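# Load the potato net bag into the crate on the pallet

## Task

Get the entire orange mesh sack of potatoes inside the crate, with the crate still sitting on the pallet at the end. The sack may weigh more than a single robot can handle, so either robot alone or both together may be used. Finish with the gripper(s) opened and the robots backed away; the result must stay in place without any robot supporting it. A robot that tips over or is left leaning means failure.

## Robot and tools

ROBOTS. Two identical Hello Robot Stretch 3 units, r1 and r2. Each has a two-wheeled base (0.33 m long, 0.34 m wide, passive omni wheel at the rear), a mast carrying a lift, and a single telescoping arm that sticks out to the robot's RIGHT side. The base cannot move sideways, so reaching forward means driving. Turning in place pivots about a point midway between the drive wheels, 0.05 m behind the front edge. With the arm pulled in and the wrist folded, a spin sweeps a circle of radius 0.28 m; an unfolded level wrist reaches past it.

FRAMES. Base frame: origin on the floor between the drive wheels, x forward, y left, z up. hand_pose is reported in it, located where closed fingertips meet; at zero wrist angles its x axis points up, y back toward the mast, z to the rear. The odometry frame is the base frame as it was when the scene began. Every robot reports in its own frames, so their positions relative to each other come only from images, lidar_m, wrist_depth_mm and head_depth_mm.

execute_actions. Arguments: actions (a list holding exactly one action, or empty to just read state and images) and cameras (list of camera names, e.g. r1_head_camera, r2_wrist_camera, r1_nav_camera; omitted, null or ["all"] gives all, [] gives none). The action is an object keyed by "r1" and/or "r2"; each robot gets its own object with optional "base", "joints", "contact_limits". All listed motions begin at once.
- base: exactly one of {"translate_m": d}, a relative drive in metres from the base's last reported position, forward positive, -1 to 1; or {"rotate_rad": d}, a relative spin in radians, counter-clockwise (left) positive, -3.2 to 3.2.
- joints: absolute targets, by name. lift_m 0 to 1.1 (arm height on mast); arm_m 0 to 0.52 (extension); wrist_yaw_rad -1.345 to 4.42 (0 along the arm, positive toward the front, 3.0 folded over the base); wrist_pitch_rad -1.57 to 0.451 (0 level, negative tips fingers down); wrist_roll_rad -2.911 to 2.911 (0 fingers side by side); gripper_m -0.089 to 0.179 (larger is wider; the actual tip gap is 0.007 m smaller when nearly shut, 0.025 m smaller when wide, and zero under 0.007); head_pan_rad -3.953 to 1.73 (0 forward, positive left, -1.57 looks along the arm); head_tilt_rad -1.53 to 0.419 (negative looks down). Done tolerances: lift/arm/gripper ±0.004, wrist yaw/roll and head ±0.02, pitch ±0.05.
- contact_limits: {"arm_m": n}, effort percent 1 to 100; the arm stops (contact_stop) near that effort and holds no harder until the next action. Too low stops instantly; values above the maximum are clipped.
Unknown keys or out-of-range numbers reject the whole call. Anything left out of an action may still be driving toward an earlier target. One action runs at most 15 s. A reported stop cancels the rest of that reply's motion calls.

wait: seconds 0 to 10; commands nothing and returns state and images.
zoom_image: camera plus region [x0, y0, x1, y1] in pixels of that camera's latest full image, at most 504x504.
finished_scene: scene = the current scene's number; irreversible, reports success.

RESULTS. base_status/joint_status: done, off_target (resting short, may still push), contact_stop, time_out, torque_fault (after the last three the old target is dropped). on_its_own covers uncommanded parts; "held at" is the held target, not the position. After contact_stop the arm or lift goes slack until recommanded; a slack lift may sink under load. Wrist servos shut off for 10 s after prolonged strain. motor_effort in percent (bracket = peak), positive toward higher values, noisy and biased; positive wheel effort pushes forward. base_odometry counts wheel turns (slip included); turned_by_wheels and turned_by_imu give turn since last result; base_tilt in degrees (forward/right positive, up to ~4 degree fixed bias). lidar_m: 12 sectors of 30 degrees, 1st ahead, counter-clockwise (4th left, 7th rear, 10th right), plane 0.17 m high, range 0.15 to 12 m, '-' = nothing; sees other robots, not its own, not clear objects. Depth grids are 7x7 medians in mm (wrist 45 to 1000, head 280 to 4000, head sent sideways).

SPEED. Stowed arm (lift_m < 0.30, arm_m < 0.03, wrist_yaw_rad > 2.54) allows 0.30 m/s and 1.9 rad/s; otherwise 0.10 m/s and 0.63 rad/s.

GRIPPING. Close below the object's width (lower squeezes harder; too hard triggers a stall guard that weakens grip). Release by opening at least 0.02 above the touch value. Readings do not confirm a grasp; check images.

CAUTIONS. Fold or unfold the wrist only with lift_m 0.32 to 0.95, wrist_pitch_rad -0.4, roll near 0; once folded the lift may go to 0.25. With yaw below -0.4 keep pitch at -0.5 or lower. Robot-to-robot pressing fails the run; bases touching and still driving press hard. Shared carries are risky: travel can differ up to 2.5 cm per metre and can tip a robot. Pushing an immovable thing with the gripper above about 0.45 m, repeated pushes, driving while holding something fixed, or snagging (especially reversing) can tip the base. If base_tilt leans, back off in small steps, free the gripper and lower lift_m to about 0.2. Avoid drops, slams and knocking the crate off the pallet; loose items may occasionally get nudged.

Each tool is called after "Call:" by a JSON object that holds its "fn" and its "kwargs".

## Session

Call:
{"fn": "execute_actions", "kwargs": {"actions": []}}

Scene clock: 0.00 s.
r1.base_odometry: x=+0.000 y=+0.000 heading=+0.000 (m, m, rad; r1's odometry frame)
r1.turned_by_wheels: +0.000 (rad since the last result)
r1.turned_by_imu: +0.000 (rad since the last result)
r1.base_tilt: forward=-2.1 right=+0.2 (deg)
r1.lidar_m: 1.22 1.26 1.06 1.02 1.06 1.42 3.72 4.69 3.87 2.77 1.76 1.27
r1.head_depth_mm: 1167 1176 1184 1192 1204 1204 1217 / 1158 1166 1178 1186 1194 1199 1204 / 1159 1161 1169 1180 1183 1194 1205 / 1146 1151 1165 1164 1178 1189 1197 / 1140 1152 1158 1166 1165 1172 1185 / 1135 1141 1138 1152 1166 1167 1182 / 1127 1129 1141 1142 1156 1169 1166
r1.base_status: not commanded
r1.joint_positions: lift_m=+0.572 arm_m=+0.001 wrist_yaw_rad=+2.821 wrist_pitch_rad=-0.348 wrist_roll_rad=-0.001 gripper_m=+0.037 head_pan_rad=+0.010 head_tilt_rad=-0.005
r1.joint_status: not commanded
r1.motor_effort: left_wheel=+1 right_wheel=+0 lift_m=+19 arm_m=+0 wrist_yaw_rad=+0 wrist_pitch_rad=+3 wrist_roll_rad=+0 gripper_m=+0 head_pan_rad=+0 head_tilt_rad=+1 (%)
r1.hand_pose: x=+0.0522 y=+0.0753 z=+0.6009 quat_wxyz=(+0.232, +0.706, +0.010, +0.669) (m; r1's base frame)
r1.wrist_depth_mm: 830 879 948 - - - - / - 930 - - - - - / - - - - - - - / - - - - - - - / - - - - - - - / 856 - 839 859 831 853 852 / 739 - 735 728 741 732 727
r2.base_odometry: x=+0.000 y=+0.000 heading=+0.000 (m, m, rad; r2's odometry frame)
r2.turned_by_wheels: +0.000 (rad since the last result)
r2.turned_by_imu: +0.000 (rad since the last result)
r2.base_tilt: forward=-2.1 right=+0.1 (deg)
r2.lidar_m: 2.77 3.93 5.29 3.92 1.38 1.00 0.96 0.99 0.83 0.80 0.83 1.12
r2.head_depth_mm: 2035 2257 2227 2236 2210 2205 2087 / 2115 2958 3177 3162 3139 2991 2263 / 2112 3255 3824 3892 3920 3352 2263 / 2115 3265 3821 3890 3909 3349 2271 / 2123 3277 3840 3797 3890 3323 2246 / 2136 3286 3789 3825 3830 2925 2257 / 2128 3322 3779 3819 3807 3271 2245
r2.base_status: not commanded
r2.joint_positions: lift_m=+0.544 arm_m=-0.002 wrist_yaw_rad=+3.080 wrist_pitch_rad=-0.563 wrist_roll_rad=+0.000 gripper_m=+0.037 head_pan_rad=+0.005 head_tilt_rad=+0.005
r2.joint_status: not commanded
r2.motor_effort: left_wheel=+1 right_wheel=-1 lift_m=+19 arm_m=+0 wrist_yaw_rad=-1 wrist_pitch_rad=+5 wrist_roll_rad=+0 gripper_m=-1 head_pan_rad=+0 head_tilt_rad=+1 (%)
r2.hand_pose: x=-0.0086 y=+0.0606 z=+0.5260 quat_wxyz=(+0.218, +0.685, +0.175, +0.673) (m; r2's base frame)
r2.wrist_depth_mm: - - - - - - - / - - - - - - - / - - - - - - - / 944 959 992 964 972 954 965 / 814 840 - 829 843 825 857 / 722 740 - 734 735 737 736 / 658 652 685 664 655 671 672
pictures: r1_head_camera (sideways: a quarter turn clockwise sets it upright), r1_nav_camera (sideways: a quarter turn counterclockwise sets it upright), r1_wrist_camera, r2_head_camera (sideways: a quarter turn clockwise sets it upright), r2_nav_camera (sideways: a quarter turn counterclockwise sets it upright), r2_wrist_camera
Images, in order (width x height): r1_head_camera 896x504, r1_nav_camera 672x504, r1_wrist_camera 644x364, r2_head_camera 896x504, r2_nav_camera 672x504, r2_wrist_camera 644x364.

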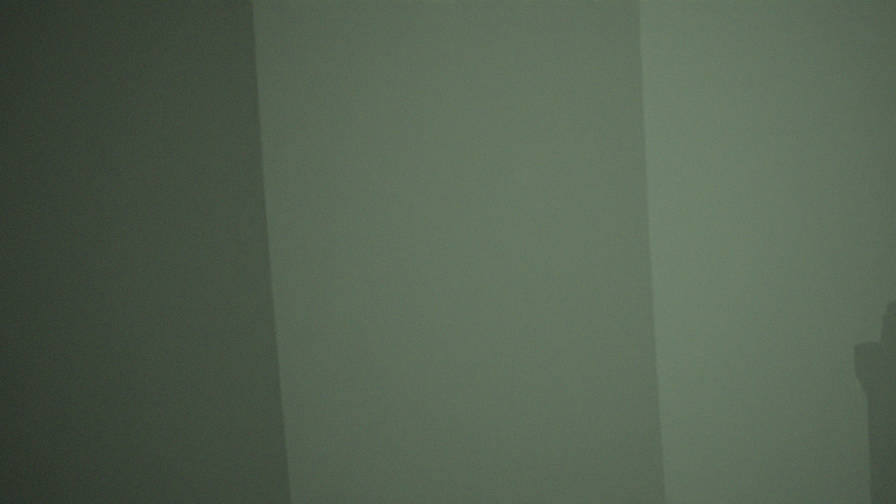

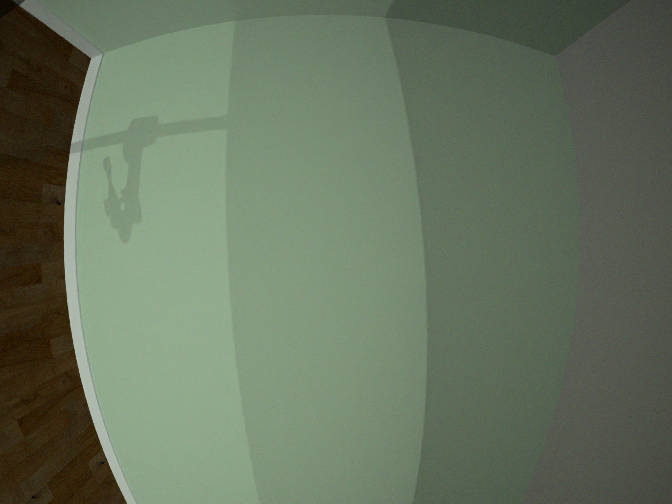

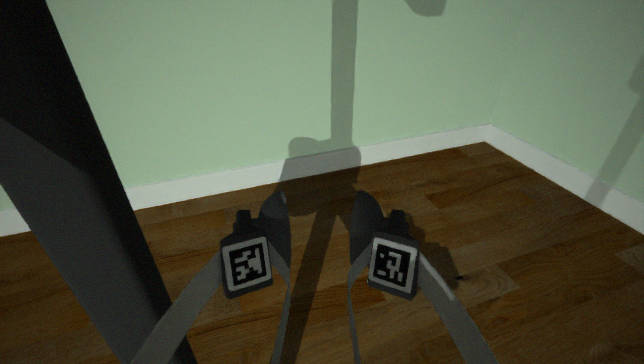

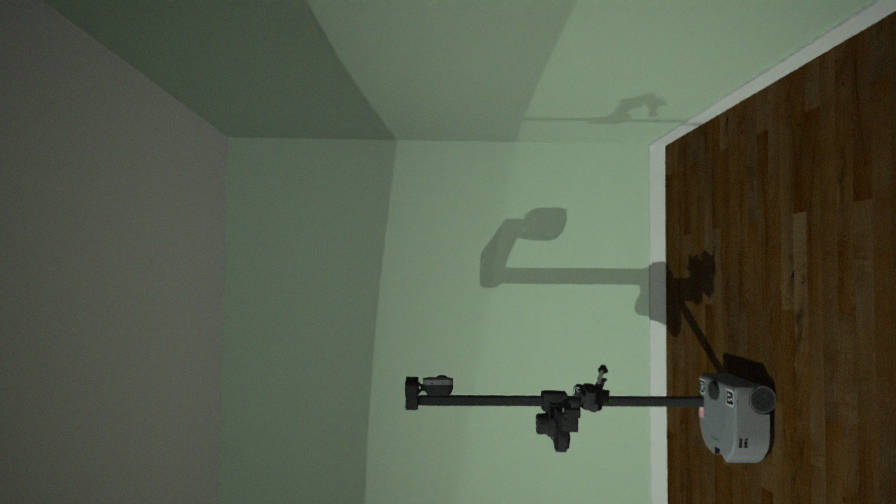

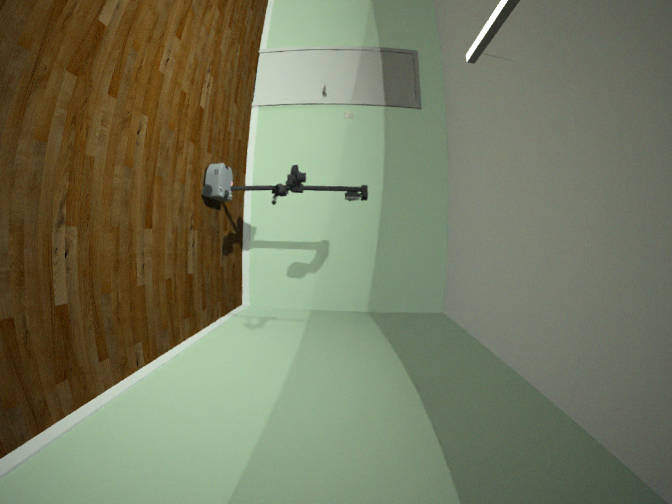

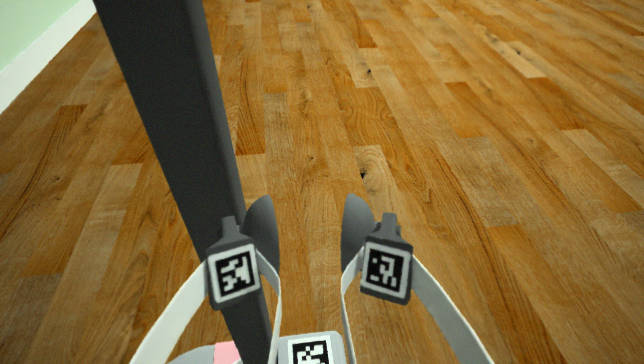

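Call:
{"fn": "execute_actions", "kwargs": {"actions": [{"r1": {"joints": {"lift_m": 0.27, "wrist_pitch_rad": -0.45, "head_pan_rad": -2.9, "head_tilt_rad": -0.35}}, "r2": {"joints": {"lift_m": 0.27, "wrist_pitch_rad": -0.45, "head_pan_rad": 1.25, "head_tilt_rad": -0.35}}}], "cameras": ["r1_head_camera", "r1_nav_camera", "r2_head_camera", "r2_nav_camera"]}}

Scene clock: 8.70 s.
r1.base_odometry: x=+0.000 y=+0.000 heading=+0.000 (m, m, rad; r1's odometry frame)
r1.turned_by_wheels: +0.000 (rad since the last result)
r1.turned_by_imu: +0.002 (rad since the last result)
r1.base_tilt: forward=-2.0 right=+0.1 (deg)
r1.lidar_m: 1.22 1.26 1.06 1.02 1.06 1.42 3.72 4.70 3.90 2.76 1.77 1.27
r1.head_depth_mm: - - - 3488 2300 1727 1370 / - - - 3535 2353 1719 1371 / - - - 3549 2325 1726 1379 / - - - 3583 2323 1705 1369 / - - - 3525 2300 1713 1362 / - - - 3478 2325 1722 1362 / - - - 3556 2307 1711 1375
r1.base_status: not commanded
r1.joint_positions: lift_m=+0.270 arm_m=+0.001 wrist_yaw_rad=+2.821 wrist_pitch_rad=-0.462 wrist_roll_rad=-0.001 gripper_m=+0.037 head_pan_rad=-2.893 head_tilt_rad=-0.346
r1.joint_status: all done
r1.motor_effort: left_wheel=+0(1) right_wheel=+0(0) lift_m=+16(15) arm_m=+0(0) wrist_yaw_rad=+1(0) wrist_pitch_rad=+3(4) wrist_roll_rad=+0(0) gripper_m=+0(0) head_pan_rad=-3(54) head_tilt_rad=-2(18) (%)
r1.hand_pose: x=+0.0477 y=+0.0619 z=+0.2731 quat_wxyz=(+0.270, +0.705, +0.050, +0.654) (m; r1's base frame)
r1.wrist_depth_mm: 837 892 945 - - - - / - 931 957 963 960 939 959 / - 755 739 743 738 736 737 / - 610 599 613 603 605 597 / 513 - 522 510 508 507 508 / 456 - - 444 431 435 440 / - - - 390 386 387 385
r2.base_odometry: x=+0.000 y=+0.000 heading=+0.000 (m, m, rad; r2's odometry frame)
r2.turned_by_wheels: +0.000 (rad since the last result)
r2.turned_by_imu: +0.001 (rad since the last result)
r2.base_tilt: forward=-2.1 right=+0.1 (deg)
r2.lidar_m: 2.77 3.91 5.36 3.92 1.38 1.00 0.96 0.99 0.84 0.80 0.83 1.12
r2.head_depth_mm: - - - 3692 2467 1858 1489 / - - - 3612 2437 1849 1480 / - - - 3642 2439 1844 1477 / - - - 3637 2444 1831 1470 / - - - 3554 2407 1823 1474 / - - - 3553 2404 1816 1472 / - - - 3566 2382 1813 1459
r2.base_status: not commanded
r2.joint_positions: lift_m=+0.270 arm_m=-0.002 wrist_yaw_rad=+3.080 wrist_pitch_rad=-0.472 wrist_roll_rad=+0.000 gripper_m=+0.037 head_pan_rad=+1.243 head_tilt_rad=-0.345
r2.joint_status: all done
r2.motor_effort: left_wheel=+0(1) right_wheel=-1(0) lift_m=+16(17) arm_m=+0(1) wrist_yaw_rad=+0(0) wrist_pitch_rad=+9(10) wrist_roll_rad=+0(0) gripper_m=+0(0) head_pan_rad=+2(34) head_tilt_rad=-2(20) (%)
r2.hand_pose: x=-0.0078 y=+0.0739 z=+0.2710 quat_wxyz=(+0.187, +0.692, +0.144, +0.682) (m; r2's base frame)
r2.wrist_depth_mm: - - - - - - - / - - - - - - - / 773 793 783 795 801 779 797 / 630 637 644 650 638 637 656 / 537 538 - 548 540 550 554 / 481 - - - 463 468 475 / - - - - 410 416 415
pictures: r1_head_camera (sideways: a quarter turn clockwise sets it upright), r1_nav_camera (sideways: a quarter turn counterclockwise sets it upright), r2_head_camera (sideways: a quarter turn clockwise sets it upright), r2_nav_camera (sideways: a quarter turn counterclockwise sets it upright)
Images, in order (width x height): r1_head_camera 896x504, r1_nav_camera 672x504, r2_head_camera 896x504, r2_nav_camera 672x504.

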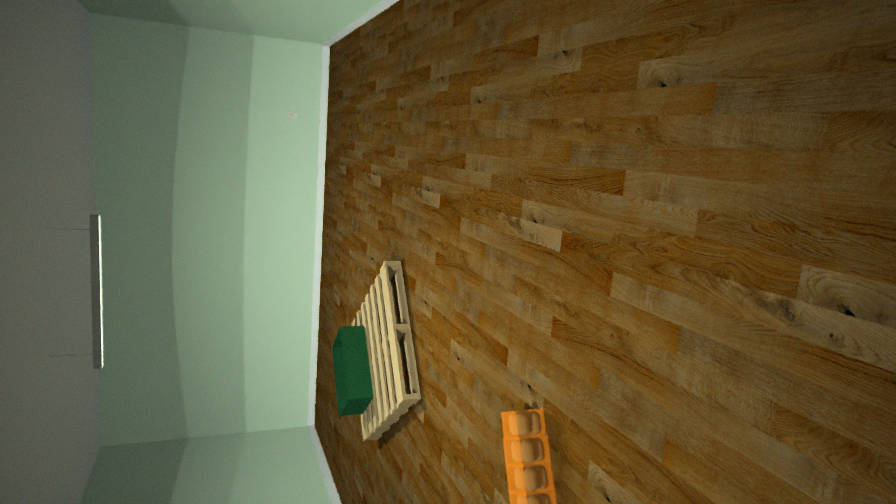

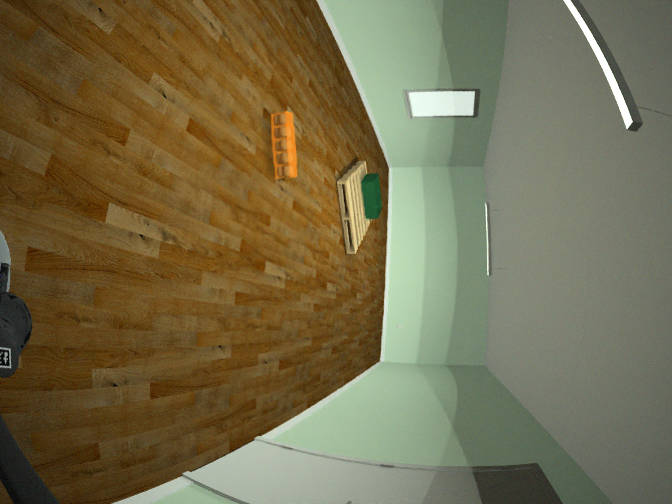

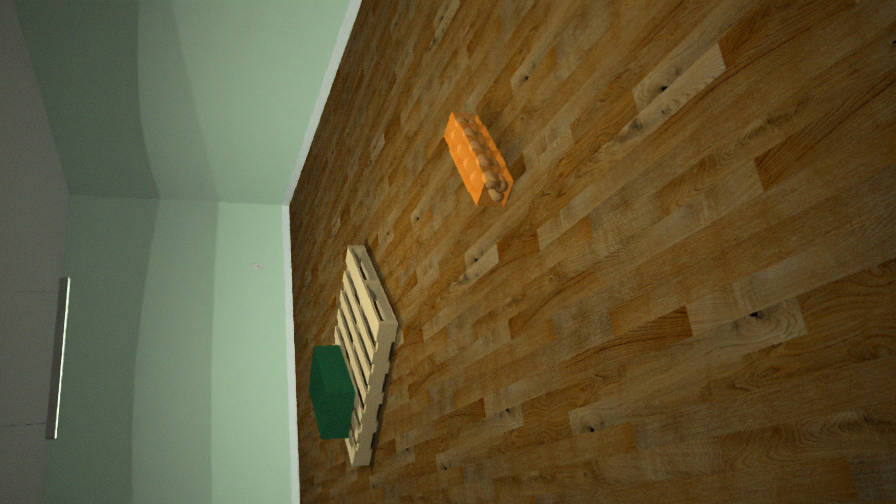

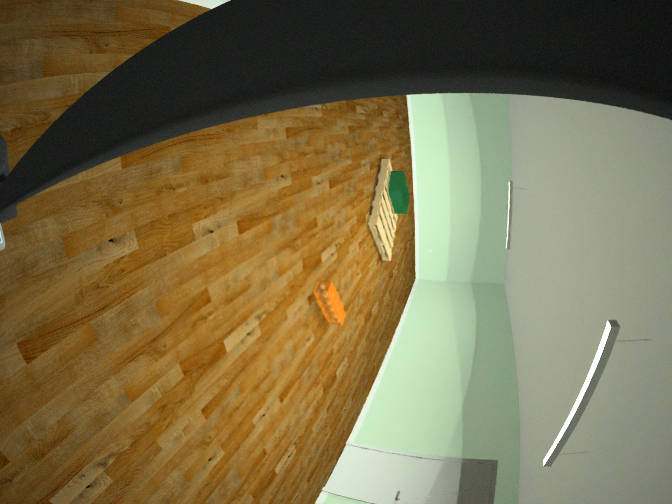

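Call:
{"fn": "zoom_image", "kwargs": {"camera": "r2_head_camera", "region": [400, 90, 560, 230]}}

Call:
{"fn": "zoom_image", "kwargs": {"camera": "r2_head_camera", "region": [280, 230, 440, 480]}}

Region (400, 90, 560, 230) of r2_head_camera's 896x504 image, scaled by 3.150, with more detail than that image has; it fills the top 441 rows of this view, and the rest is white.

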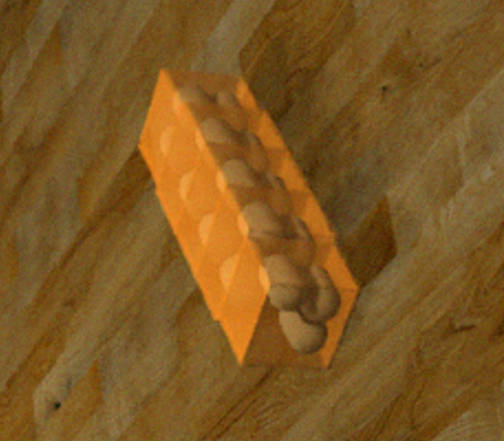

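Region (280, 230, 440, 480) of r2_head_camera's 896x504 image, scaled by 2.016, with more detail than that image has; it fills the left 323 columns of this view, and the rest is white.

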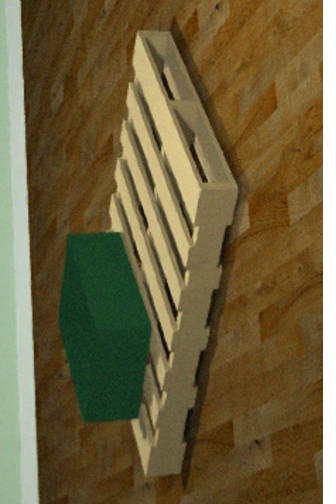

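Call:
{"fn": "execute_actions", "kwargs": {"actions": []}}

Scene clock: 128.70 s.
r1.base_odometry: x=+0.000 y=+0.000 heading=+0.000 (m, m, rad; r1's odometry frame)
r1.turned_by_wheels: +0.000 (rad since the last result)
r1.turned_by_imu: +0.001 (rad since the last result)
r1.base_tilt: forward=-2.2 right=+0.1 (deg)
r1.lidar_m: 1.22 1.26 1.07 1.02 1.06 1.43 3.73 4.69 3.88 2.77 1.77 1.27
r1.head_depth_mm: - - - 3524 2321 1729 1375 / - - - 3484 2318 1702 1376 / - - - 3580 2307 1720 1372 / - - - 3525 2319 1723 1379 / - - - 3531 2310 1715 1370 / - - - 3481 2321 1711 1365 / - - - 3404 2294 1722 1369
r1.base_status: not commanded
r1.joint_positions: lift_m=+0.270 arm_m=+0.001 wrist_yaw_rad=+2.821 wrist_pitch_rad=-0.462 wrist_roll_rad=-0.001 gripper_m=+0.037 head_pan_rad=-2.893 head_tilt_rad=-0.346
r1.joint_status: all done
r1.motor_effort: left_wheel=+0(1) right_wheel=+0(0) lift_m=+16(15) arm_m=+0(0) wrist_yaw_rad=+0(0) wrist_pitch_rad=+3(4) wrist_roll_rad=+0(0) gripper_m=+0(0) head_pan_rad=-4(54) head_tilt_rad=-1(18) (%)
r1.hand_pose: x=+0.0477 y=+0.0619 z=+0.2731 quat_wxyz=(+0.270, +0.705, +0.050, +0.654) (m; r1's base frame)
r1.wrist_depth_mm: 833 894 944 - - - - / - 919 954 957 955 939 949 / - 754 746 732 739 731 737 / - 607 606 606 598 602 597 / 513 - 528 507 510 507 506 / 456 - - 440 428 439 441 / - - - 387 386 387 387
r2.base_odometry: x=+0.000 y=+0.000 heading=+0.000 (m, m, rad; r2's odometry frame)
r2.turned_by_wheels: +0.000 (rad since the last result)
r2.turned_by_imu: +0.000 (rad since the last result)
r2.base_tilt: forward=-2.2 right=+0.1 (deg)
r2.lidar_m: 2.77 3.92 5.30 3.91 1.38 1.00 0.96 0.99 0.84 0.80 0.83 1.13
r2.head_depth_mm: - - - 3689 2478 1851 1483 / - - - 3645 2443 1837 1484 / - - - 3604 2446 1848 1477 / - - - 3609 2426 1839 1474 / - - - 3547 2416 1832 1473 / - - - 3541 2401 1825 1461 / - - - 3549 2399 1815 1464
r2.base_status: not commanded
r2.joint_positions: lift_m=+0.270 arm_m=-0.002 wrist_yaw_rad=+3.080 wrist_pitch_rad=-0.472 wrist_roll_rad=+0.000 gripper_m=+0.037 head_pan_rad=+1.243 head_tilt_rad=-0.345
r2.joint_status: all done
r2.motor_effort: left_wheel=+0(1) right_wheel=+0(0) lift_m=+15(17) arm_m=-1(1) wrist_yaw_rad=+1(0) wrist_pitch_rad=+9(10) wrist_roll_rad=+0(0) gripper_m=+0(0) head_pan_rad=+3(34) head_tilt_rad=-2(20) (%)
r2.hand_pose: x=-0.0078 y=+0.0739 z=+0.2710 quat_wxyz=(+0.187, +0.692, +0.144, +0.682) (m; r2's base frame)
r2.wrist_depth_mm: - - - - - - - / 997 - - - - - - / 794 761 789 792 769 801 793 / 650 633 654 634 644 643 633 / 535 535 - 557 549 550 544 / 483 - - - 465 469 466 / - - - - 416 416 413
pictures: r1_head_camera (sideways: a quarter turn clockwise sets it upright), r1_nav_camera (sideways: a quarter turn counterclockwise sets it upright), r1_wrist_camera, r2_head_camera (sideways: a quarter turn clockwise sets it upright), r2_nav_camera (sideways: a quarter turn counterclockwise sets it upright), r2_wrist_camera
Images, in order (width x height): r1_head_camera 896x504, r1_nav_camera 672x504, r1_wrist_camera 644x364, r2_head_camera 896x504, r2_nav_camera 672x504, r2_wrist_camera 644x364.

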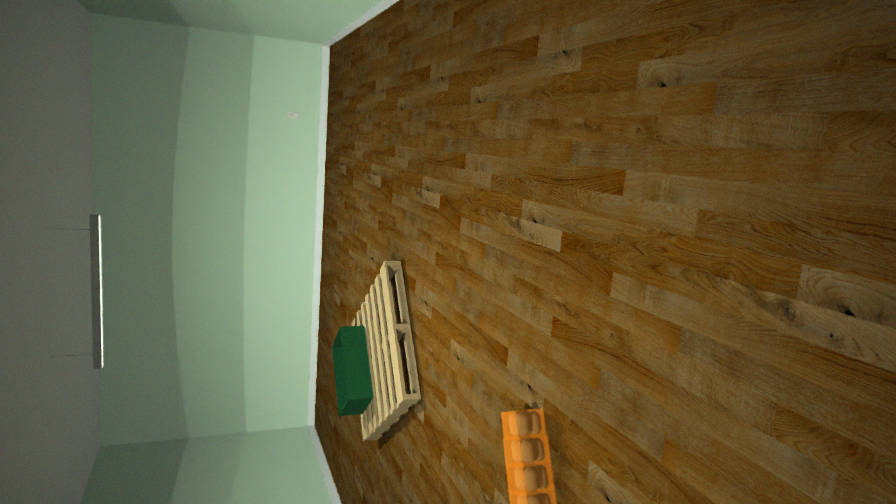

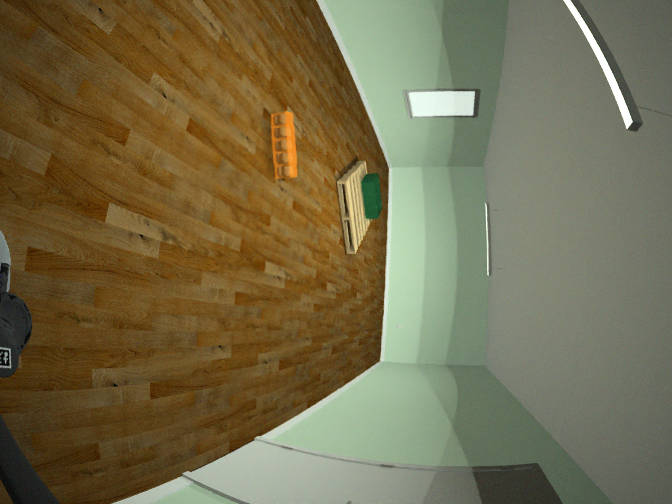

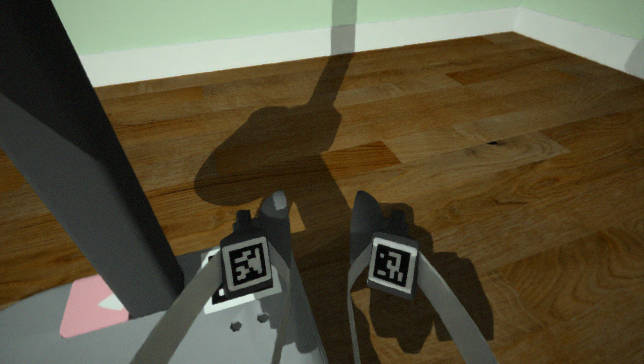

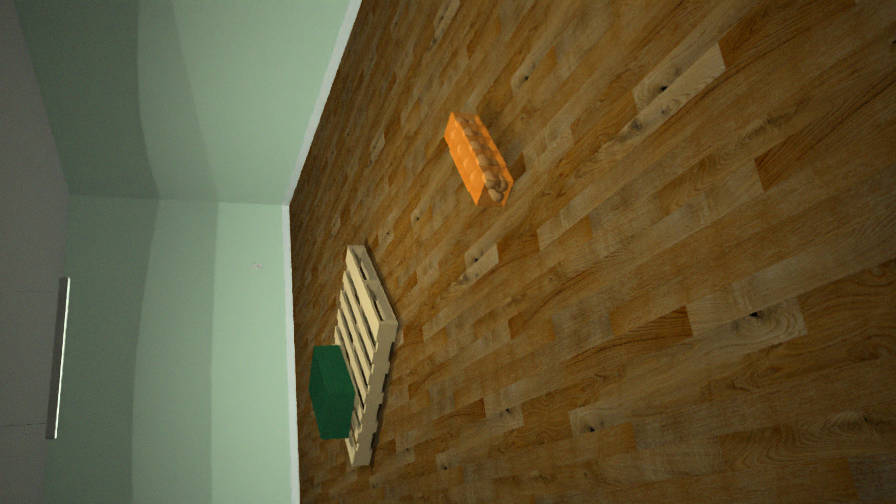

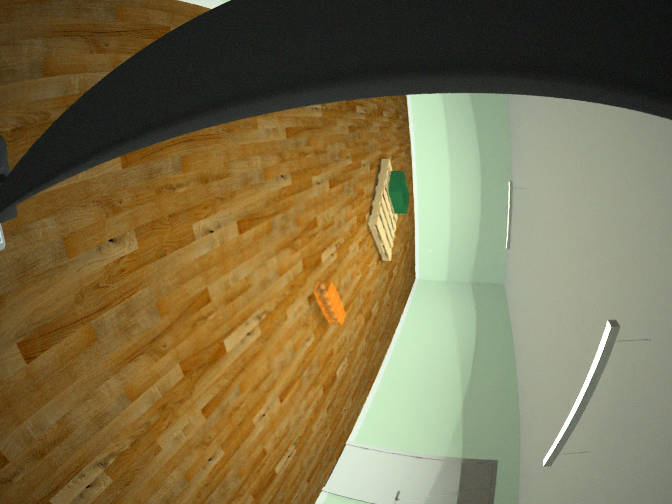

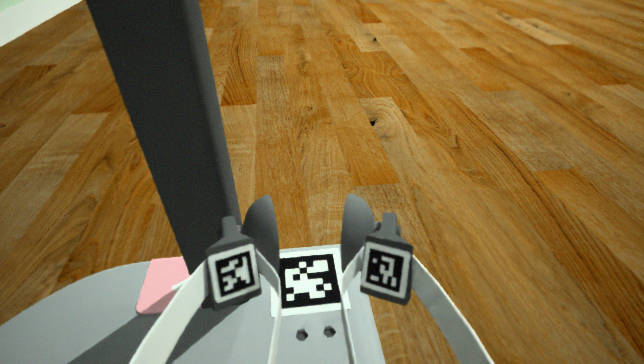

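Call:
{"fn": "zoom_image", "kwargs": {"camera": "r2_head_camera", "region": [400, 80, 560, 240]}}

Call:
{"fn": "zoom_image", "kwargs": {"camera": "r2_head_camera", "region": [280, 220, 440, 500]}}

Region (400, 80, 560, 240) of r2_head_camera's 896x504 image, scaled by 3.150, with more detail than that image has.

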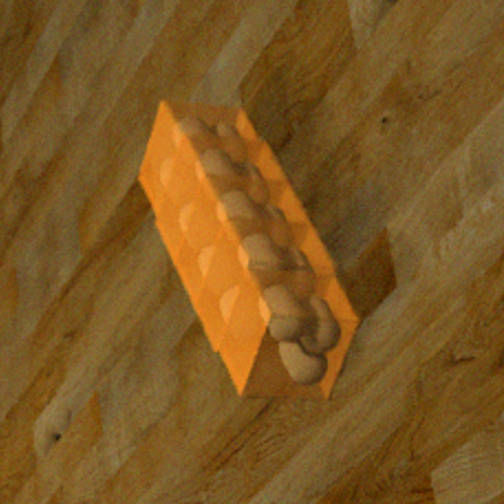

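Region (280, 220, 440, 500) of r2_head_camera's 896x504 image, scaled by 1.800, with more detail than that image has; it fills the left 288 columns of this view, and the rest is white.

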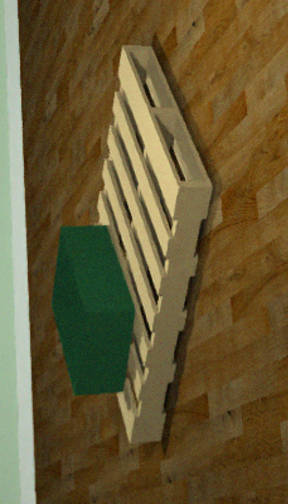

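Call:
{"fn": "execute_actions", "kwargs": {"actions": [{"r1": {"base": {"rotate_rad": -0.07}}, "r2": {"base": {"rotate_rad": 1.30}, "joints": {"head_pan_rad": -0.3, "head_tilt_rad": -0.5}}}], "cameras": []}}

Call:
{"fn": "execute_actions", "kwargs": {"actions": [{"r1": {"base": {"translate_m": -1.0}}, "r2": {"base": {"translate_m": 1.0}}}], "cameras": []}}

Call:
{"fn": "execute_actions", "kwargs": {"actions": [{"r1": {"base": {"translate_m": -1.0}}, "r2": {"base": {"translate_m": 0.8}}}], "cameras": ["r1_head_camera", "r2_head_camera"]}}

Scene clock: 250.77 s.
r1.base_odometry: x=+0.000 y=+0.000 heading=-0.070 (m, m, rad; r1's odometry frame)
r1.turned_by_wheels: -0.070 (rad since the last result)
r1.turned_by_imu: -0.069 (rad since the last result)
r1.base_tilt: forward=-2.2 right=+0.1 (deg)
r1.lidar_m: 1.22 1.24 1.09 1.02 1.04 1.33 2.98 4.69 3.99 2.77 1.91 1.31
r1.head_depth_mm: - - - 3541 2327 1711 1381 / - - - 3584 2333 1723 1374 / - - - 3481 2338 1709 1369 / - - - 3539 2324 1713 1372 / - - - 3536 2281 1724 1370 / - - - 3532 2292 1710 1366 / - - - 3535 2305 1710 1373
r1.base_status: done
r1.joint_positions: lift_m=+0.270 arm_m=+0.001 wrist_yaw_rad=+2.821 wrist_pitch_rad=-0.462 wrist_roll_rad=-0.001 gripper_m=+0.037 head_pan_rad=-2.893 head_tilt_rad=-0.346
r1.joint_status: not commanded
r1.motor_effort: left_wheel=+2(7) right_wheel=-2(7) lift_m=+16(16) arm_m=+0(1) wrist_yaw_rad=+0(0) wrist_pitch_rad=+3(3) wrist_roll_rad=+0(0) gripper_m=+0(0) head_pan_rad=-4(3) head_tilt_rad=-1(2) (%)
r1.hand_pose: x=+0.0477 y=+0.0619 z=+0.2731 quat_wxyz=(+0.270, +0.705, +0.050, +0.654) (m; r1's base frame)
r1.wrist_depth_mm: 825 882 962 - - - - / - 911 944 962 967 961 938 / - 750 751 741 748 736 732 / - 613 610 606 606 602 600 / 514 - 529 513 511 503 506 / 459 - - 441 429 440 435 / - - - 391 388 386 384
r2.base_odometry: x=+0.000 y=+0.000 heading=+1.300 (m, m, rad; r2's odometry frame)
r2.turned_by_wheels: +1.300 (rad since the last result)
r2.turned_by_imu: +1.290 (rad since the last result)
r2.base_tilt: forward=-2.1 right=+0.0 (deg)
r2.lidar_m: 4.75 1.99 1.12 0.96 0.96 0.94 0.80 0.80 0.92 1.56 2.77 4.29
r2.head_depth_mm: - - - 2673 1992 1598 1335 / - - 3995 2644 1998 1588 1331 / - - 3958 2647 1981 1589 1324 / - - 3924 2622 1987 1590 1319 / - - 3879 2614 1958 1584 1316 / - - 3874 2611 1958 1576 1315 / - - 3829 2591 1946 1562 1315
r2.base_status: done
r2.joint_positions: lift_m=+0.270 arm_m=-0.002 wrist_yaw_rad=+3.080 wrist_pitch_rad=-0.472 wrist_roll_rad=+0.000 gripper_m=+0.037 head_pan_rad=-0.293 head_tilt_rad=-0.494
r2.joint_status: all done
r2.motor_effort: left_wheel=-1(8) right_wheel=+2(10) lift_m=+15(15) arm_m=-1(1) wrist_yaw_rad=+0(0) wrist_pitch_rad=+9(9) wrist_roll_rad=+0(0) gripper_m=+0(1) head_pan_rad=-2(33) head_tilt_rad=-2(14) (%)
r2.hand_pose: x=-0.0078 y=+0.0739 z=+0.2710 quat_wxyz=(+0.187, +0.692, +0.144, +0.682) (m; r2's base frame)
r2.wrist_depth_mm: 794 - 953 - - - - / 839 - 993 - - - - / 782 773 790 778 795 777 797 / 628 636 634 640 652 653 658 / 533 537 - 549 541 550 548 / 477 - - - 460 473 475 / - - - - 418 413 418
pictures: none
No camera images: the call's "cameras" was empty. Leave "cameras" out to get every camera's image.

Scene clock: 255.80 s.
r1.base_odometry: x=-0.998 y=+0.070 heading=-0.070 (m, m, rad; r1's odometry frame)
r1.turned_by_wheels: +0.000 (rad since the last result)
r1.turned_by_imu: -0.002 (rad since the last result)
r1.base_tilt: forward=-2.2 right=+0.1 (deg)
r1.lidar_m: 2.21 1.46 0.99 0.93 0.95 1.19 2.71 3.85 4.08 2.59 2.60 2.37
r1.head_depth_mm: - - 3921 3301 2280 1735 1373 / - - - 3511 2314 1715 1367 / - - - 3514 2349 1725 1359 / - - - 3579 2336 1713 1375 / - - - 3501 2290 1720 1370 / - - - 3478 2304 1724 1365 / - - - 3205 2290 1722 1371
r1.base_status: done
r1.joint_positions: lift_m=+0.270 arm_m=+0.001 wrist_yaw_rad=+2.821 wrist_pitch_rad=-0.463 wrist_roll_rad=-0.001 gripper_m=+0.037 head_pan_rad=-2.893 head_tilt_rad=-0.347
r1.joint_status: not commanded
r1.motor_effort: left_wheel=+2(5) right_wheel=-2(10) lift_m=+16(16) arm_m=+0(1) wrist_yaw_rad=+1(1) wrist_pitch_rad=+3(3) wrist_roll_rad=+0(0) gripper_m=+0(0) head_pan_rad=-4(4) head_tilt_rad=-1(1) (%)
r1.hand_pose: x=+0.0477 y=+0.0619 z=+0.2730 quat_wxyz=(+0.270, +0.705, +0.050, +0.654) (m; r1's base frame)
r1.wrist_depth_mm: 753 804 890 972 - - - / - 849 912 958 957 971 948 / - 752 743 744 733 745 737 / - 609 601 600 600 604 597 / 514 - 530 510 512 508 506 / 458 - - 445 431 441 440 / - - - 388 388 387 387
r2.base_odometry: x=+0.268 y=+0.964 heading=+1.300 (m, m, rad; r2's odometry frame)
r2.turned_by_wheels: +0.000 (rad since the last result)
r2.turned_by_imu: +0.001 (rad since the last result)
r2.base_tilt: forward=-2.1 right=+0.1 (deg)
r2.lidar_m: 3.80 2.57 1.45 1.24 1.23 1.42 1.77 1.77 2.02 3.43 2.60 4.02
r2.head_depth_mm: 3912 - 3977 2658 1997 1597 1335 / - - 3973 2673 1994 1594 1327 / - - 3891 2549 1993 1596 1323 / - - 3949 2617 1975 1584 1326 / - - 3878 2611 1963 1578 1318 / - - 3757 2590 1956 1568 1317 / - - 3569 2584 1959 1568 1313
r2.base_status: done
r2.joint_positions: lift_m=+0.270 arm_m=-0.002 wrist_yaw_rad=+3.080 wrist_pitch_rad=-0.472 wrist_roll_rad=+0.001 gripper_m=+0.037 head_pan_rad=-0.293 head_tilt_rad=-0.495
r2.joint_status: not commanded
r2.motor_effort: left_wheel=-2(6) right_wheel=+2(10) lift_m=+15(15) arm_m=-1(1) wrist_yaw_rad=+0(1) wrist_pitch_rad=+9(9) wrist_roll_rad=+0(0) gripper_m=+0(0) head_pan_rad=-2(2) head_tilt_rad=-2(2) (%)
r2.hand_pose: x=-0.0078 y=+0.0740 z=+0.2711 quat_wxyz=(+0.187, +0.692, +0.144, +0.682) (m; r2's base frame)
r2.wrist_depth_mm: - - - - - - - / - - - - - - - / 795 779 796 762 782 806 813 / 645 638 639 631 632 648 647 / 545 536 - 552 549 546 546 / 483 - - - 453 468 472 / - - - - 414 414 418
pictures: none
No camera images: the call's "cameras" was empty. Leave "cameras" out to get every camera's image.

Scene clock: 260.73 s.
r1.base_odometry: x=-1.995 y=+0.139 heading=-0.070 (m, m, rad; r1's odometry frame)
r1.turned_by_wheels: +0.000 (rad since the last result)
r1.turned_by_imu: -0.002 (rad since the last result)
r1.base_tilt: forward=-2.1 right=+0.1 (deg)
r1.lidar_m: 3.19 1.32 0.88 0.81 0.82 1.08 2.42 3.12 3.11 3.88 2.51 3.41
r1.head_depth_mm: 3763 3620 3442 3086 2345 1727 1375 / - - - 3547 2296 1697 1376 / - - - 3540 2330 1695 1370 / - - - 3515 2314 1710 1370 / - - - 3499 2322 1714 1369 / - - - 3493 2307 1696 1385 / - - - 3518 2299 1709 1359
r1.base_status: done
r1.joint_positions: lift_m=+0.270 arm_m=+0.001 wrist_yaw_rad=+2.821 wrist_pitch_rad=-0.463 wrist_roll_rad=-0.001 gripper_m=+0.037 head_pan_rad=-2.893 head_tilt_rad=-0.347
r1.joint_status: not commanded
r1.motor_effort: left_wheel=+2(6) right_wheel=-2(8) lift_m=+16(17) arm_m=+0(0) wrist_yaw_rad=+0(1) wrist_pitch_rad=+3(3) wrist_roll_rad=+0(0) gripper_m=+0(0) head_pan_rad=-3(3) head_tilt_rad=-1(1) (%)
r1.hand_pose: x=+0.0477 y=+0.0618 z=+0.2730 quat_wxyz=(+0.270, +0.705, +0.050, +0.654) (m; r1's base frame)
r1.wrist_depth_mm: 664 701 779 863 - - - / - 765 841 911 948 958 940 / - 740 739 737 740 732 727 / - 616 604 608 607 605 603 / 510 - 530 509 507 505 505 / 456 - - 440 429 441 438 / - - - 389 389 388 388
r2.base_odometry: x=+0.482 y=+1.734 heading=+1.300 (m, m, rad; r2's odometry frame)
r2.turned_by_wheels: +0.000 (rad since the last result)
r2.turned_by_imu: +0.001 (rad since the last result)
r2.base_tilt: forward=-2.1 right=+0.0 (deg)
r2.lidar_m: 2.99 3.00 1.71 1.46 1.46 1.67 2.54 2.53 2.90 3.29 2.52 3.77
r2.head_depth_mm: 3682 3963 3957 2657 1994 1596 1332 / - - 3962 2638 1994 1514 1326 / - - 3974 2622 1984 1584 1324 / - - 3877 2626 1965 1584 1322 / - - 3872 2618 1969 1576 1317 / - - 3871 2615 1961 1569 1315 / - - 3508 2560 1948 1563 1315
r2.base_status: done
r2.joint_positions: lift_m=+0.270 arm_m=-0.002 wrist_yaw_rad=+3.080 wrist_pitch_rad=-0.472 wrist_roll_rad=+0.001 gripper_m=+0.037 head_pan_rad=-0.293 head_tilt_rad=-0.495
r2.joint_status: not commanded
r2.motor_effort: left_wheel=-2(6) right_wheel=+2(9) lift_m=+16(16) arm_m=-1(1) wrist_yaw_rad=+0(0) wrist_pitch_rad=+9(9) wrist_roll_rad=+0(0) gripper_m=+0(0) head_pan_rad=-2(2) head_tilt_rad=-2(2) (%)
r2.hand_pose: x=-0.0078 y=+0.0740 z=+0.2711 quat_wxyz=(+0.187, +0.692, +0.144, +0.682) (m; r2's base frame)
r2.wrist_depth_mm: - - - - - - - / - - - - - - - / 779 789 798 795 787 802 818 / 646 626 631 643 633 640 650 / 526 544 - 551 539 541 551 / 487 - - - 459 466 474 / - - - - 414 410 415
pictures: r1_head_camera (sideways: a quarter turn clockwise sets it upright), r2_head_camera (sideways: a quarter turn clockwise sets it upright)
Images, in order (width x height): r1_head_camera 896x504, r2_head_camera 896x504.

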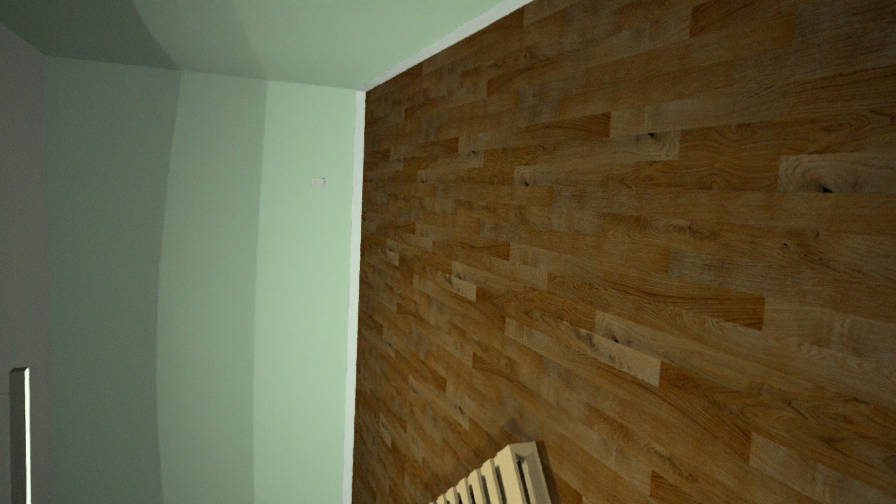

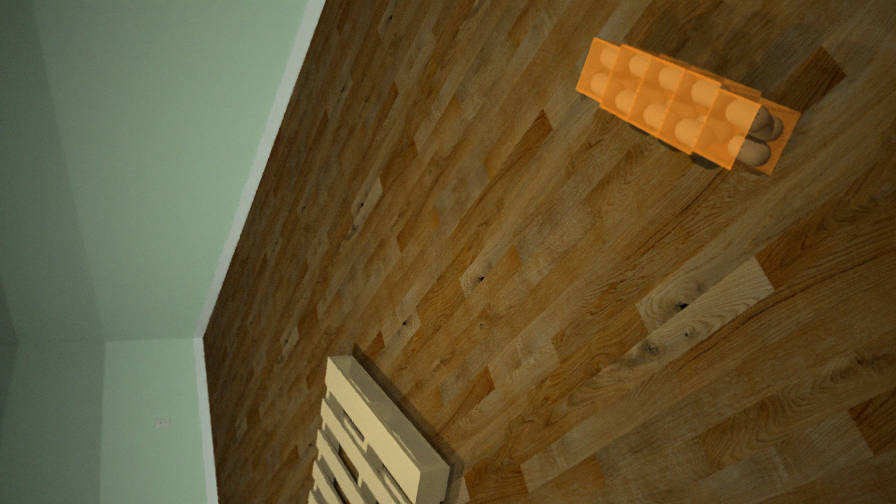

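Call:
{"fn": "zoom_image", "kwargs": {"camera": "r2_head_camera", "region": [560, 20, 820, 200]}}

Call:
{"fn": "zoom_image", "kwargs": {"camera": "r2_head_camera", "region": [290, 330, 490, 504]}}

Region (560, 20, 820, 200) of r2_head_camera's 896x504 image, scaled by 1.938, with more detail than that image has; it fills the top 349 rows of this view, and the rest is white.

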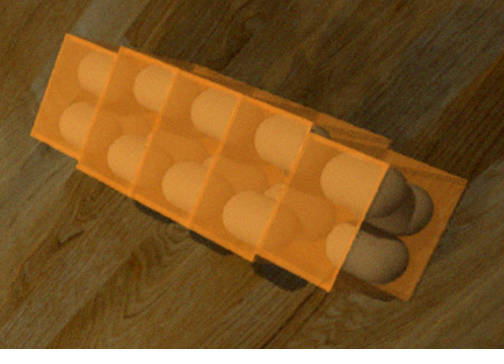

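Region (290, 330, 490, 504) of r2_head_camera's 896x504 image, scaled by 2.520, with more detail than that image has; it fills the top 438 rows of this view, and the rest is white.

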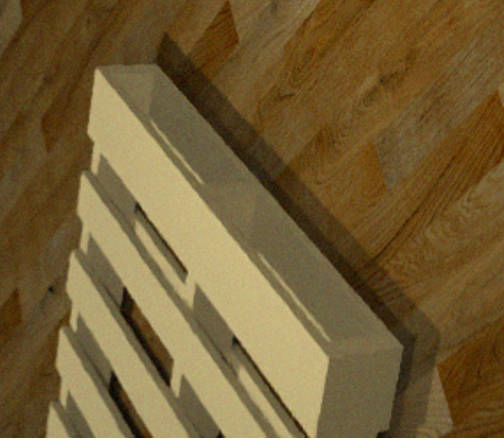

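Call:
{"fn": "execute_actions", "kwargs": {"actions": [{"r1": {"base": {"rotate_rad": -0.06}}, "r2": {"base": {"translate_m": 0.313}, "joints": {"head_pan_rad": 0.0, "head_tilt_rad": -0.9}}}], "cameras": []}}

Call:
{"fn": "execute_actions", "kwargs": {"actions": [{"r1": {"base": {"translate_m": -1.0}}, "r2": {"base": {"rotate_rad": -0.805}}}], "cameras": ["r2_head_camera"]}}

Scene clock: 322.40 s.
r1.base_odometry: x=-1.995 y=+0.139 heading=-0.130 (m, m, rad; r1's odometry frame)
r1.turned_by_wheels: -0.060 (rad since the last result)
r1.turned_by_imu: -0.059 (rad since the last result)
r1.base_tilt: forward=-2.2 right=+0.1 (deg)
r1.lidar_m: 3.19 1.43 0.90 0.81 0.81 1.04 2.07 3.14 3.10 3.89 2.36 3.51
r1.head_depth_mm: 2903 2806 2764 2748 2285 1724 1373 / - - - 3524 2316 1706 1372 / - - - 3469 2317 1722 1367 / - - - 3563 2286 1710 1363 / - - - 3537 2310 1708 1366 / - - - 3514 2293 1724 1366 / - - - 3533 2288 1714 1368
r1.base_status: done
r1.joint_positions: lift_m=+0.270 arm_m=+0.001 wrist_yaw_rad=+2.821 wrist_pitch_rad=-0.463 wrist_roll_rad=-0.001 gripper_m=+0.037 head_pan_rad=-2.893 head_tilt_rad=-0.347
r1.joint_status: not commanded
r1.motor_effort: left_wheel=+2(7) right_wheel=-2(8) lift_m=+16(16) arm_m=+1(0) wrist_yaw_rad=+1(1) wrist_pitch_rad=+3(3) wrist_roll_rad=+0(0) gripper_m=-1(0) head_pan_rad=-3(3) head_tilt_rad=-1(2) (%)
r1.hand_pose: x=+0.0477 y=+0.0618 z=+0.2730 quat_wxyz=(+0.270, +0.705, +0.050, +0.654) (m; r1's base frame)
r1.wrist_depth_mm: 645 704 796 897 - - - / - 766 855 941 943 936 958 / - 751 737 746 733 736 739 / - 609 608 611 604 604 600 / 511 - 527 511 509 504 503 / 459 - - 439 431 439 435 / - - - 389 388 389 386
r2.base_odometry: x=+0.566 y=+2.036 heading=+1.300 (m, m, rad; r2's odometry frame)
r2.turned_by_wheels: +0.000 (rad since the last result)
r2.turned_by_imu: +0.001 (rad since the last result)
r2.base_tilt: forward=-2.1 right=+0.0 (deg)
r2.lidar_m: 2.69 2.90 1.80 1.55 1.54 1.77 2.84 2.83 3.22 3.18 2.37 3.68
r2.head_depth_mm: 2916 2330 1929 1648 1431 1277 1145 / 2885 2313 1918 1637 1430 1270 1145 / 2718 2286 1904 1626 1425 1263 1141 / 2669 2239 1900 1623 1422 1262 1134 / 2638 2207 1886 1612 1411 1257 1130 / 2491 2260 1867 1611 1410 1255 1126 / 2497 2228 1865 1595 1406 1247 1122
r2.base_status: done
r2.joint_positions: lift_m=+0.270 arm_m=-0.002 wrist_yaw_rad=+3.080 wrist_pitch_rad=-0.471 wrist_roll_rad=+0.001 gripper_m=+0.037 head_pan_rad=-0.007 head_tilt_rad=-0.889
r2.joint_status: all done
r2.motor_effort: left_wheel=-3(6) right_wheel=+3(10) lift_m=+15(15) arm_m=-1(1) wrist_yaw_rad=+0(0) wrist_pitch_rad=+9(9) wrist_roll_rad=+0(0) gripper_m=+0(0) head_pan_rad=+3(18) head_tilt_rad=-4(25) (%)
r2.hand_pose: x=-0.0078 y=+0.0740 z=+0.2711 quat_wxyz=(+0.187, +0.692, +0.144, +0.682) (m; r2's base frame)
r2.wrist_depth_mm: - - - - - - - / - - - - - - - / 782 773 792 772 778 823 792 / 646 637 635 647 645 634 653 / 536 547 - 541 549 552 543 / 475 - - - 466 475 471 / - - - - 412 411 414
pictures: none
No camera images: the call's "cameras" was empty. Leave "cameras" out to get every camera's image.

Scene clock: 327.33 s.
r1.base_odometry: x=-2.987 y=+0.268 heading=-0.129 (m, m, rad; r1's odometry frame)
r1.turned_by_wheels: +0.000 (rad since the last result)
r1.turned_by_imu: -0.002 (rad since the last result)
r1.base_tilt: forward=-2.1 right=+0.1 (deg)
r1.lidar_m: 4.15 1.13 0.74 0.68 0.68 0.84 1.67 4.55 2.52 4.04 2.84 4.63
r1.head_depth_mm: 2305 2255 2226 2202 2115 1713 1375 / 3853 3711 3617 3116 2300 1735 1371 / 3771 - - 3461 2320 1728 1371 / 3858 - - 3506 2307 1715 1365 / 3840 - - 3533 2294 1728 1362 / 3844 - - 3461 2257 1722 1366 / 3872 - - 3491 2282 1724 1364
r1.base_status: done
r1.joint_positions: lift_m=+0.270 arm_m=+0.001 wrist_yaw_rad=+2.821 wrist_pitch_rad=-0.463 wrist_roll_rad=-0.001 gripper_m=+0.037 head_pan_rad=-2.893 head_tilt_rad=-0.347
r1.joint_status: not commanded
r1.motor_effort: left_wheel=+2(5) right_wheel=-2(8) lift_m=+16(16) arm_m=-1(0) wrist_yaw_rad=+1(0) wrist_pitch_rad=+3(3) wrist_roll_rad=+0(0) gripper_m=+0(0) head_pan_rad=-3(3) head_tilt_rad=-2(1) (%)
r1.hand_pose: x=+0.0477 y=+0.0618 z=+0.2730 quat_wxyz=(+0.270, +0.705, +0.050, +0.654) (m; r1's base frame)
r1.wrist_depth_mm: 553 596 671 766 879 - - / - 646 726 825 903 955 962 / - 680 736 745 741 737 732 / - 608 609 610 602 598 597 / 515 - 523 510 507 509 507 / 457 - - 442 430 440 440 / - - - 389 387 386 386
r2.base_odometry: x=+0.566 y=+2.036 heading=+0.495 (m, m, rad; r2's odometry frame)
r2.turned_by_wheels: -0.805 (rad since the last result)
r2.turned_by_imu: -0.799 (rad since the last result)
r2.base_tilt: forward=-2.1 right=+0.0 (deg)
r2.lidar_m: 2.85 4.40 2.70 2.28 1.62 1.54 1.59 2.10 2.83 2.91 3.35 3.17
r2.head_depth_mm: 2838 2335 1932 1647 1438 1271 1146 / 2891 2293 1917 1644 1429 1269 1140 / 2881 2303 1907 1632 1427 1266 1136 / 2769 2275 1895 1523 1394 1259 1137 / 2627 2276 1907 1584 1409 1255 1130 / 2818 2262 1883 1599 1409 1253 1125 / 2782 2226 1865 1605 1399 1247 1124
r2.base_status: done
r2.joint_positions: lift_m=+0.270 arm_m=-0.002 wrist_yaw_rad=+3.080 wrist_pitch_rad=-0.471 wrist_roll_rad=+0.000 gripper_m=+0.037 head_pan_rad=-0.007 head_tilt_rad=-0.889
r2.joint_status: not commanded
r2.motor_effort: left_wheel=+2(10) right_wheel=-4(8) lift_m=+16(16) arm_m=-1(1) wrist_yaw_rad=+0(0) wrist_pitch_rad=+9(9) wrist_roll_rad=+0(0) gripper_m=+0(1) head_pan_rad=+2(3) head_tilt_rad=-4(4) (%)
r2.hand_pose: x=-0.0078 y=+0.0740 z=+0.2711 quat_wxyz=(+0.187, +0.692, +0.144, +0.682) (m; r2's base frame)
r2.wrist_depth_mm: - - - - - - - / - - - - - - - / 800 772 799 811 794 794 809 / 635 631 643 644 642 648 654 / 539 538 - 552 547 544 551 / 478 - - - 460 471 466 / - - - - 413 418 415
pictures: r2_head_camera (sideways: a quarter turn clockwise sets it upright)
Images, in order (width x height): r2_head_camera 896x504.

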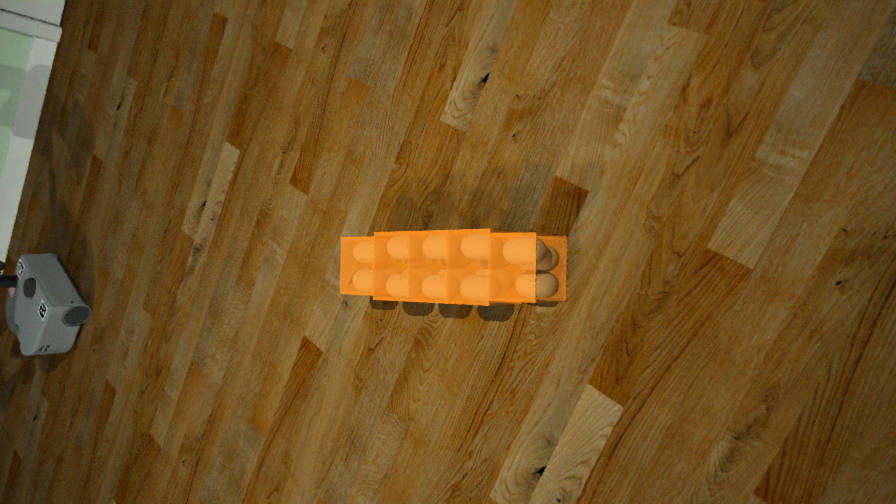

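Call:
{"fn": "execute_actions", "kwargs": {"actions": [{"r1": {"base": {"translate_m": -0.16}}, "r2": {"base": {"translate_m": 0.55}, "joints": {"head_tilt_rad": -1.3}}}], "cameras": ["r2_head_camera"]}}

Scene clock: 343.97 s.
r1.base_odometry: x=-3.145 y=+0.289 heading=-0.129 (m, m, rad; r1's odometry frame)
r1.turned_by_wheels: +0.000 (rad since the last result)
r1.turned_by_imu: +0.001 (rad since the last result)
r1.base_tilt: forward=-2.1 right=+0.1 (deg)
r1.lidar_m: 4.34 1.12 0.72 0.65 0.66 0.81 1.61 4.40 2.43 4.07 2.39 4.77
r1.head_depth_mm: 2227 2195 2129 2097 2046 1711 1367 / 3575 3537 3456 3067 2324 1731 1366 / 3653 - - 3507 2284 1721 1371 / 3741 - - 3542 2315 1709 1370 / 3764 - - 3496 2309 1722 1369 / 3820 - - 3480 2283 1718 1372 / 3741 - - 3496 2295 1718 1371
r1.base_status: done
r1.joint_positions: lift_m=+0.270 arm_m=+0.001 wrist_yaw_rad=+2.821 wrist_pitch_rad=-0.463 wrist_roll_rad=-0.001 gripper_m=+0.037 head_pan_rad=-2.893 head_tilt_rad=-0.347
r1.joint_status: not commanded
r1.motor_effort: left_wheel=+2(7) right_wheel=-2(9) lift_m=+16(16) arm_m=+0(1) wrist_yaw_rad=+0(0) wrist_pitch_rad=+3(3) wrist_roll_rad=+0(0) gripper_m=+0(0) head_pan_rad=-3(3) head_tilt_rad=-1(1) (%)
r1.hand_pose: x=+0.0477 y=+0.0618 z=+0.2730 quat_wxyz=(+0.270, +0.705, +0.050, +0.654) (m; r1's base frame)
r1.wrist_depth_mm: 535 575 641 730 849 979 - / - 622 704 798 895 946 938 / - 675 717 750 729 741 734 / - 614 608 606 602 601 601 / 513 - 530 512 509 508 507 / 454 - - 444 426 438 437 / - - - 389 388 384 384
r2.base_odometry: x=+1.050 y=+2.297 heading=+0.495 (m, m, rad; r2's odometry frame)
r2.turned_by_wheels: +0.000 (rad since the last result)
r2.turned_by_imu: +0.001 (rad since the last result)
r2.base_tilt: forward=-2.1 right=+0.1 (deg)
r2.lidar_m: 2.39 3.72 2.43 2.99 2.13 2.03 2.08 2.77 3.06 3.16 2.86 2.70
r2.head_depth_mm: 1565 1484 1404 1340 1269 1216 1162 / 1558 1470 1403 1329 1266 1213 1161 / 1556 1466 1391 1324 1269 - 1145 / 1546 1466 1296 1233 1246 - 1139 / 1538 1455 1377 1303 1250 - - / 1530 1454 1378 1311 1251 - - / 1527 1443 1363 1299 1243 1195 1124
r2.base_status: done
r2.joint_positions: lift_m=+0.270 arm_m=-0.002 wrist_yaw_rad=+3.080 wrist_pitch_rad=-0.471 wrist_roll_rad=+0.000 gripper_m=+0.037 head_pan_rad=-0.007 head_tilt_rad=-1.285
r2.joint_status: all done
r2.motor_effort: left_wheel=+3(11) right_wheel=-4(7) lift_m=+15(16) arm_m=-1(1) wrist_yaw_rad=+0(0) wrist_pitch_rad=+9(9) wrist_roll_rad=+0(0) gripper_m=+0(0) head_pan_rad=+3(2) head_tilt_rad=-6(25) (%)
r2.hand_pose: x=-0.0078 y=+0.0740 z=+0.2711 quat_wxyz=(+0.187, +0.692, +0.144, +0.682) (m; r2's base frame)
r2.wrist_depth_mm: - - - - - - - / - - - - - - - / 770 787 802 783 791 795 795 / 648 639 641 637 636 640 653 / 538 545 - 553 547 547 550 / 477 - - - 467 469 468 / - - - - 412 420 418
pictures: r2_head_camera (sideways: a quarter turn clockwise sets it upright)
Images, in order (width x height): r2_head_camera 896x504.

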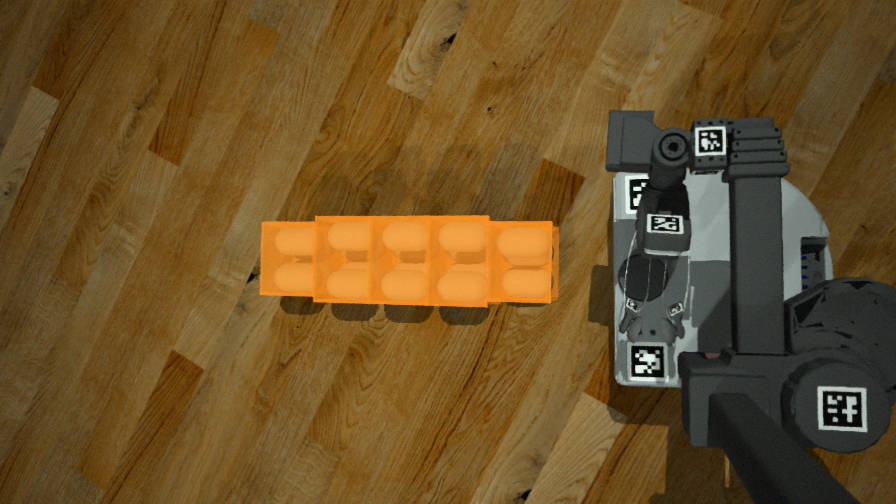

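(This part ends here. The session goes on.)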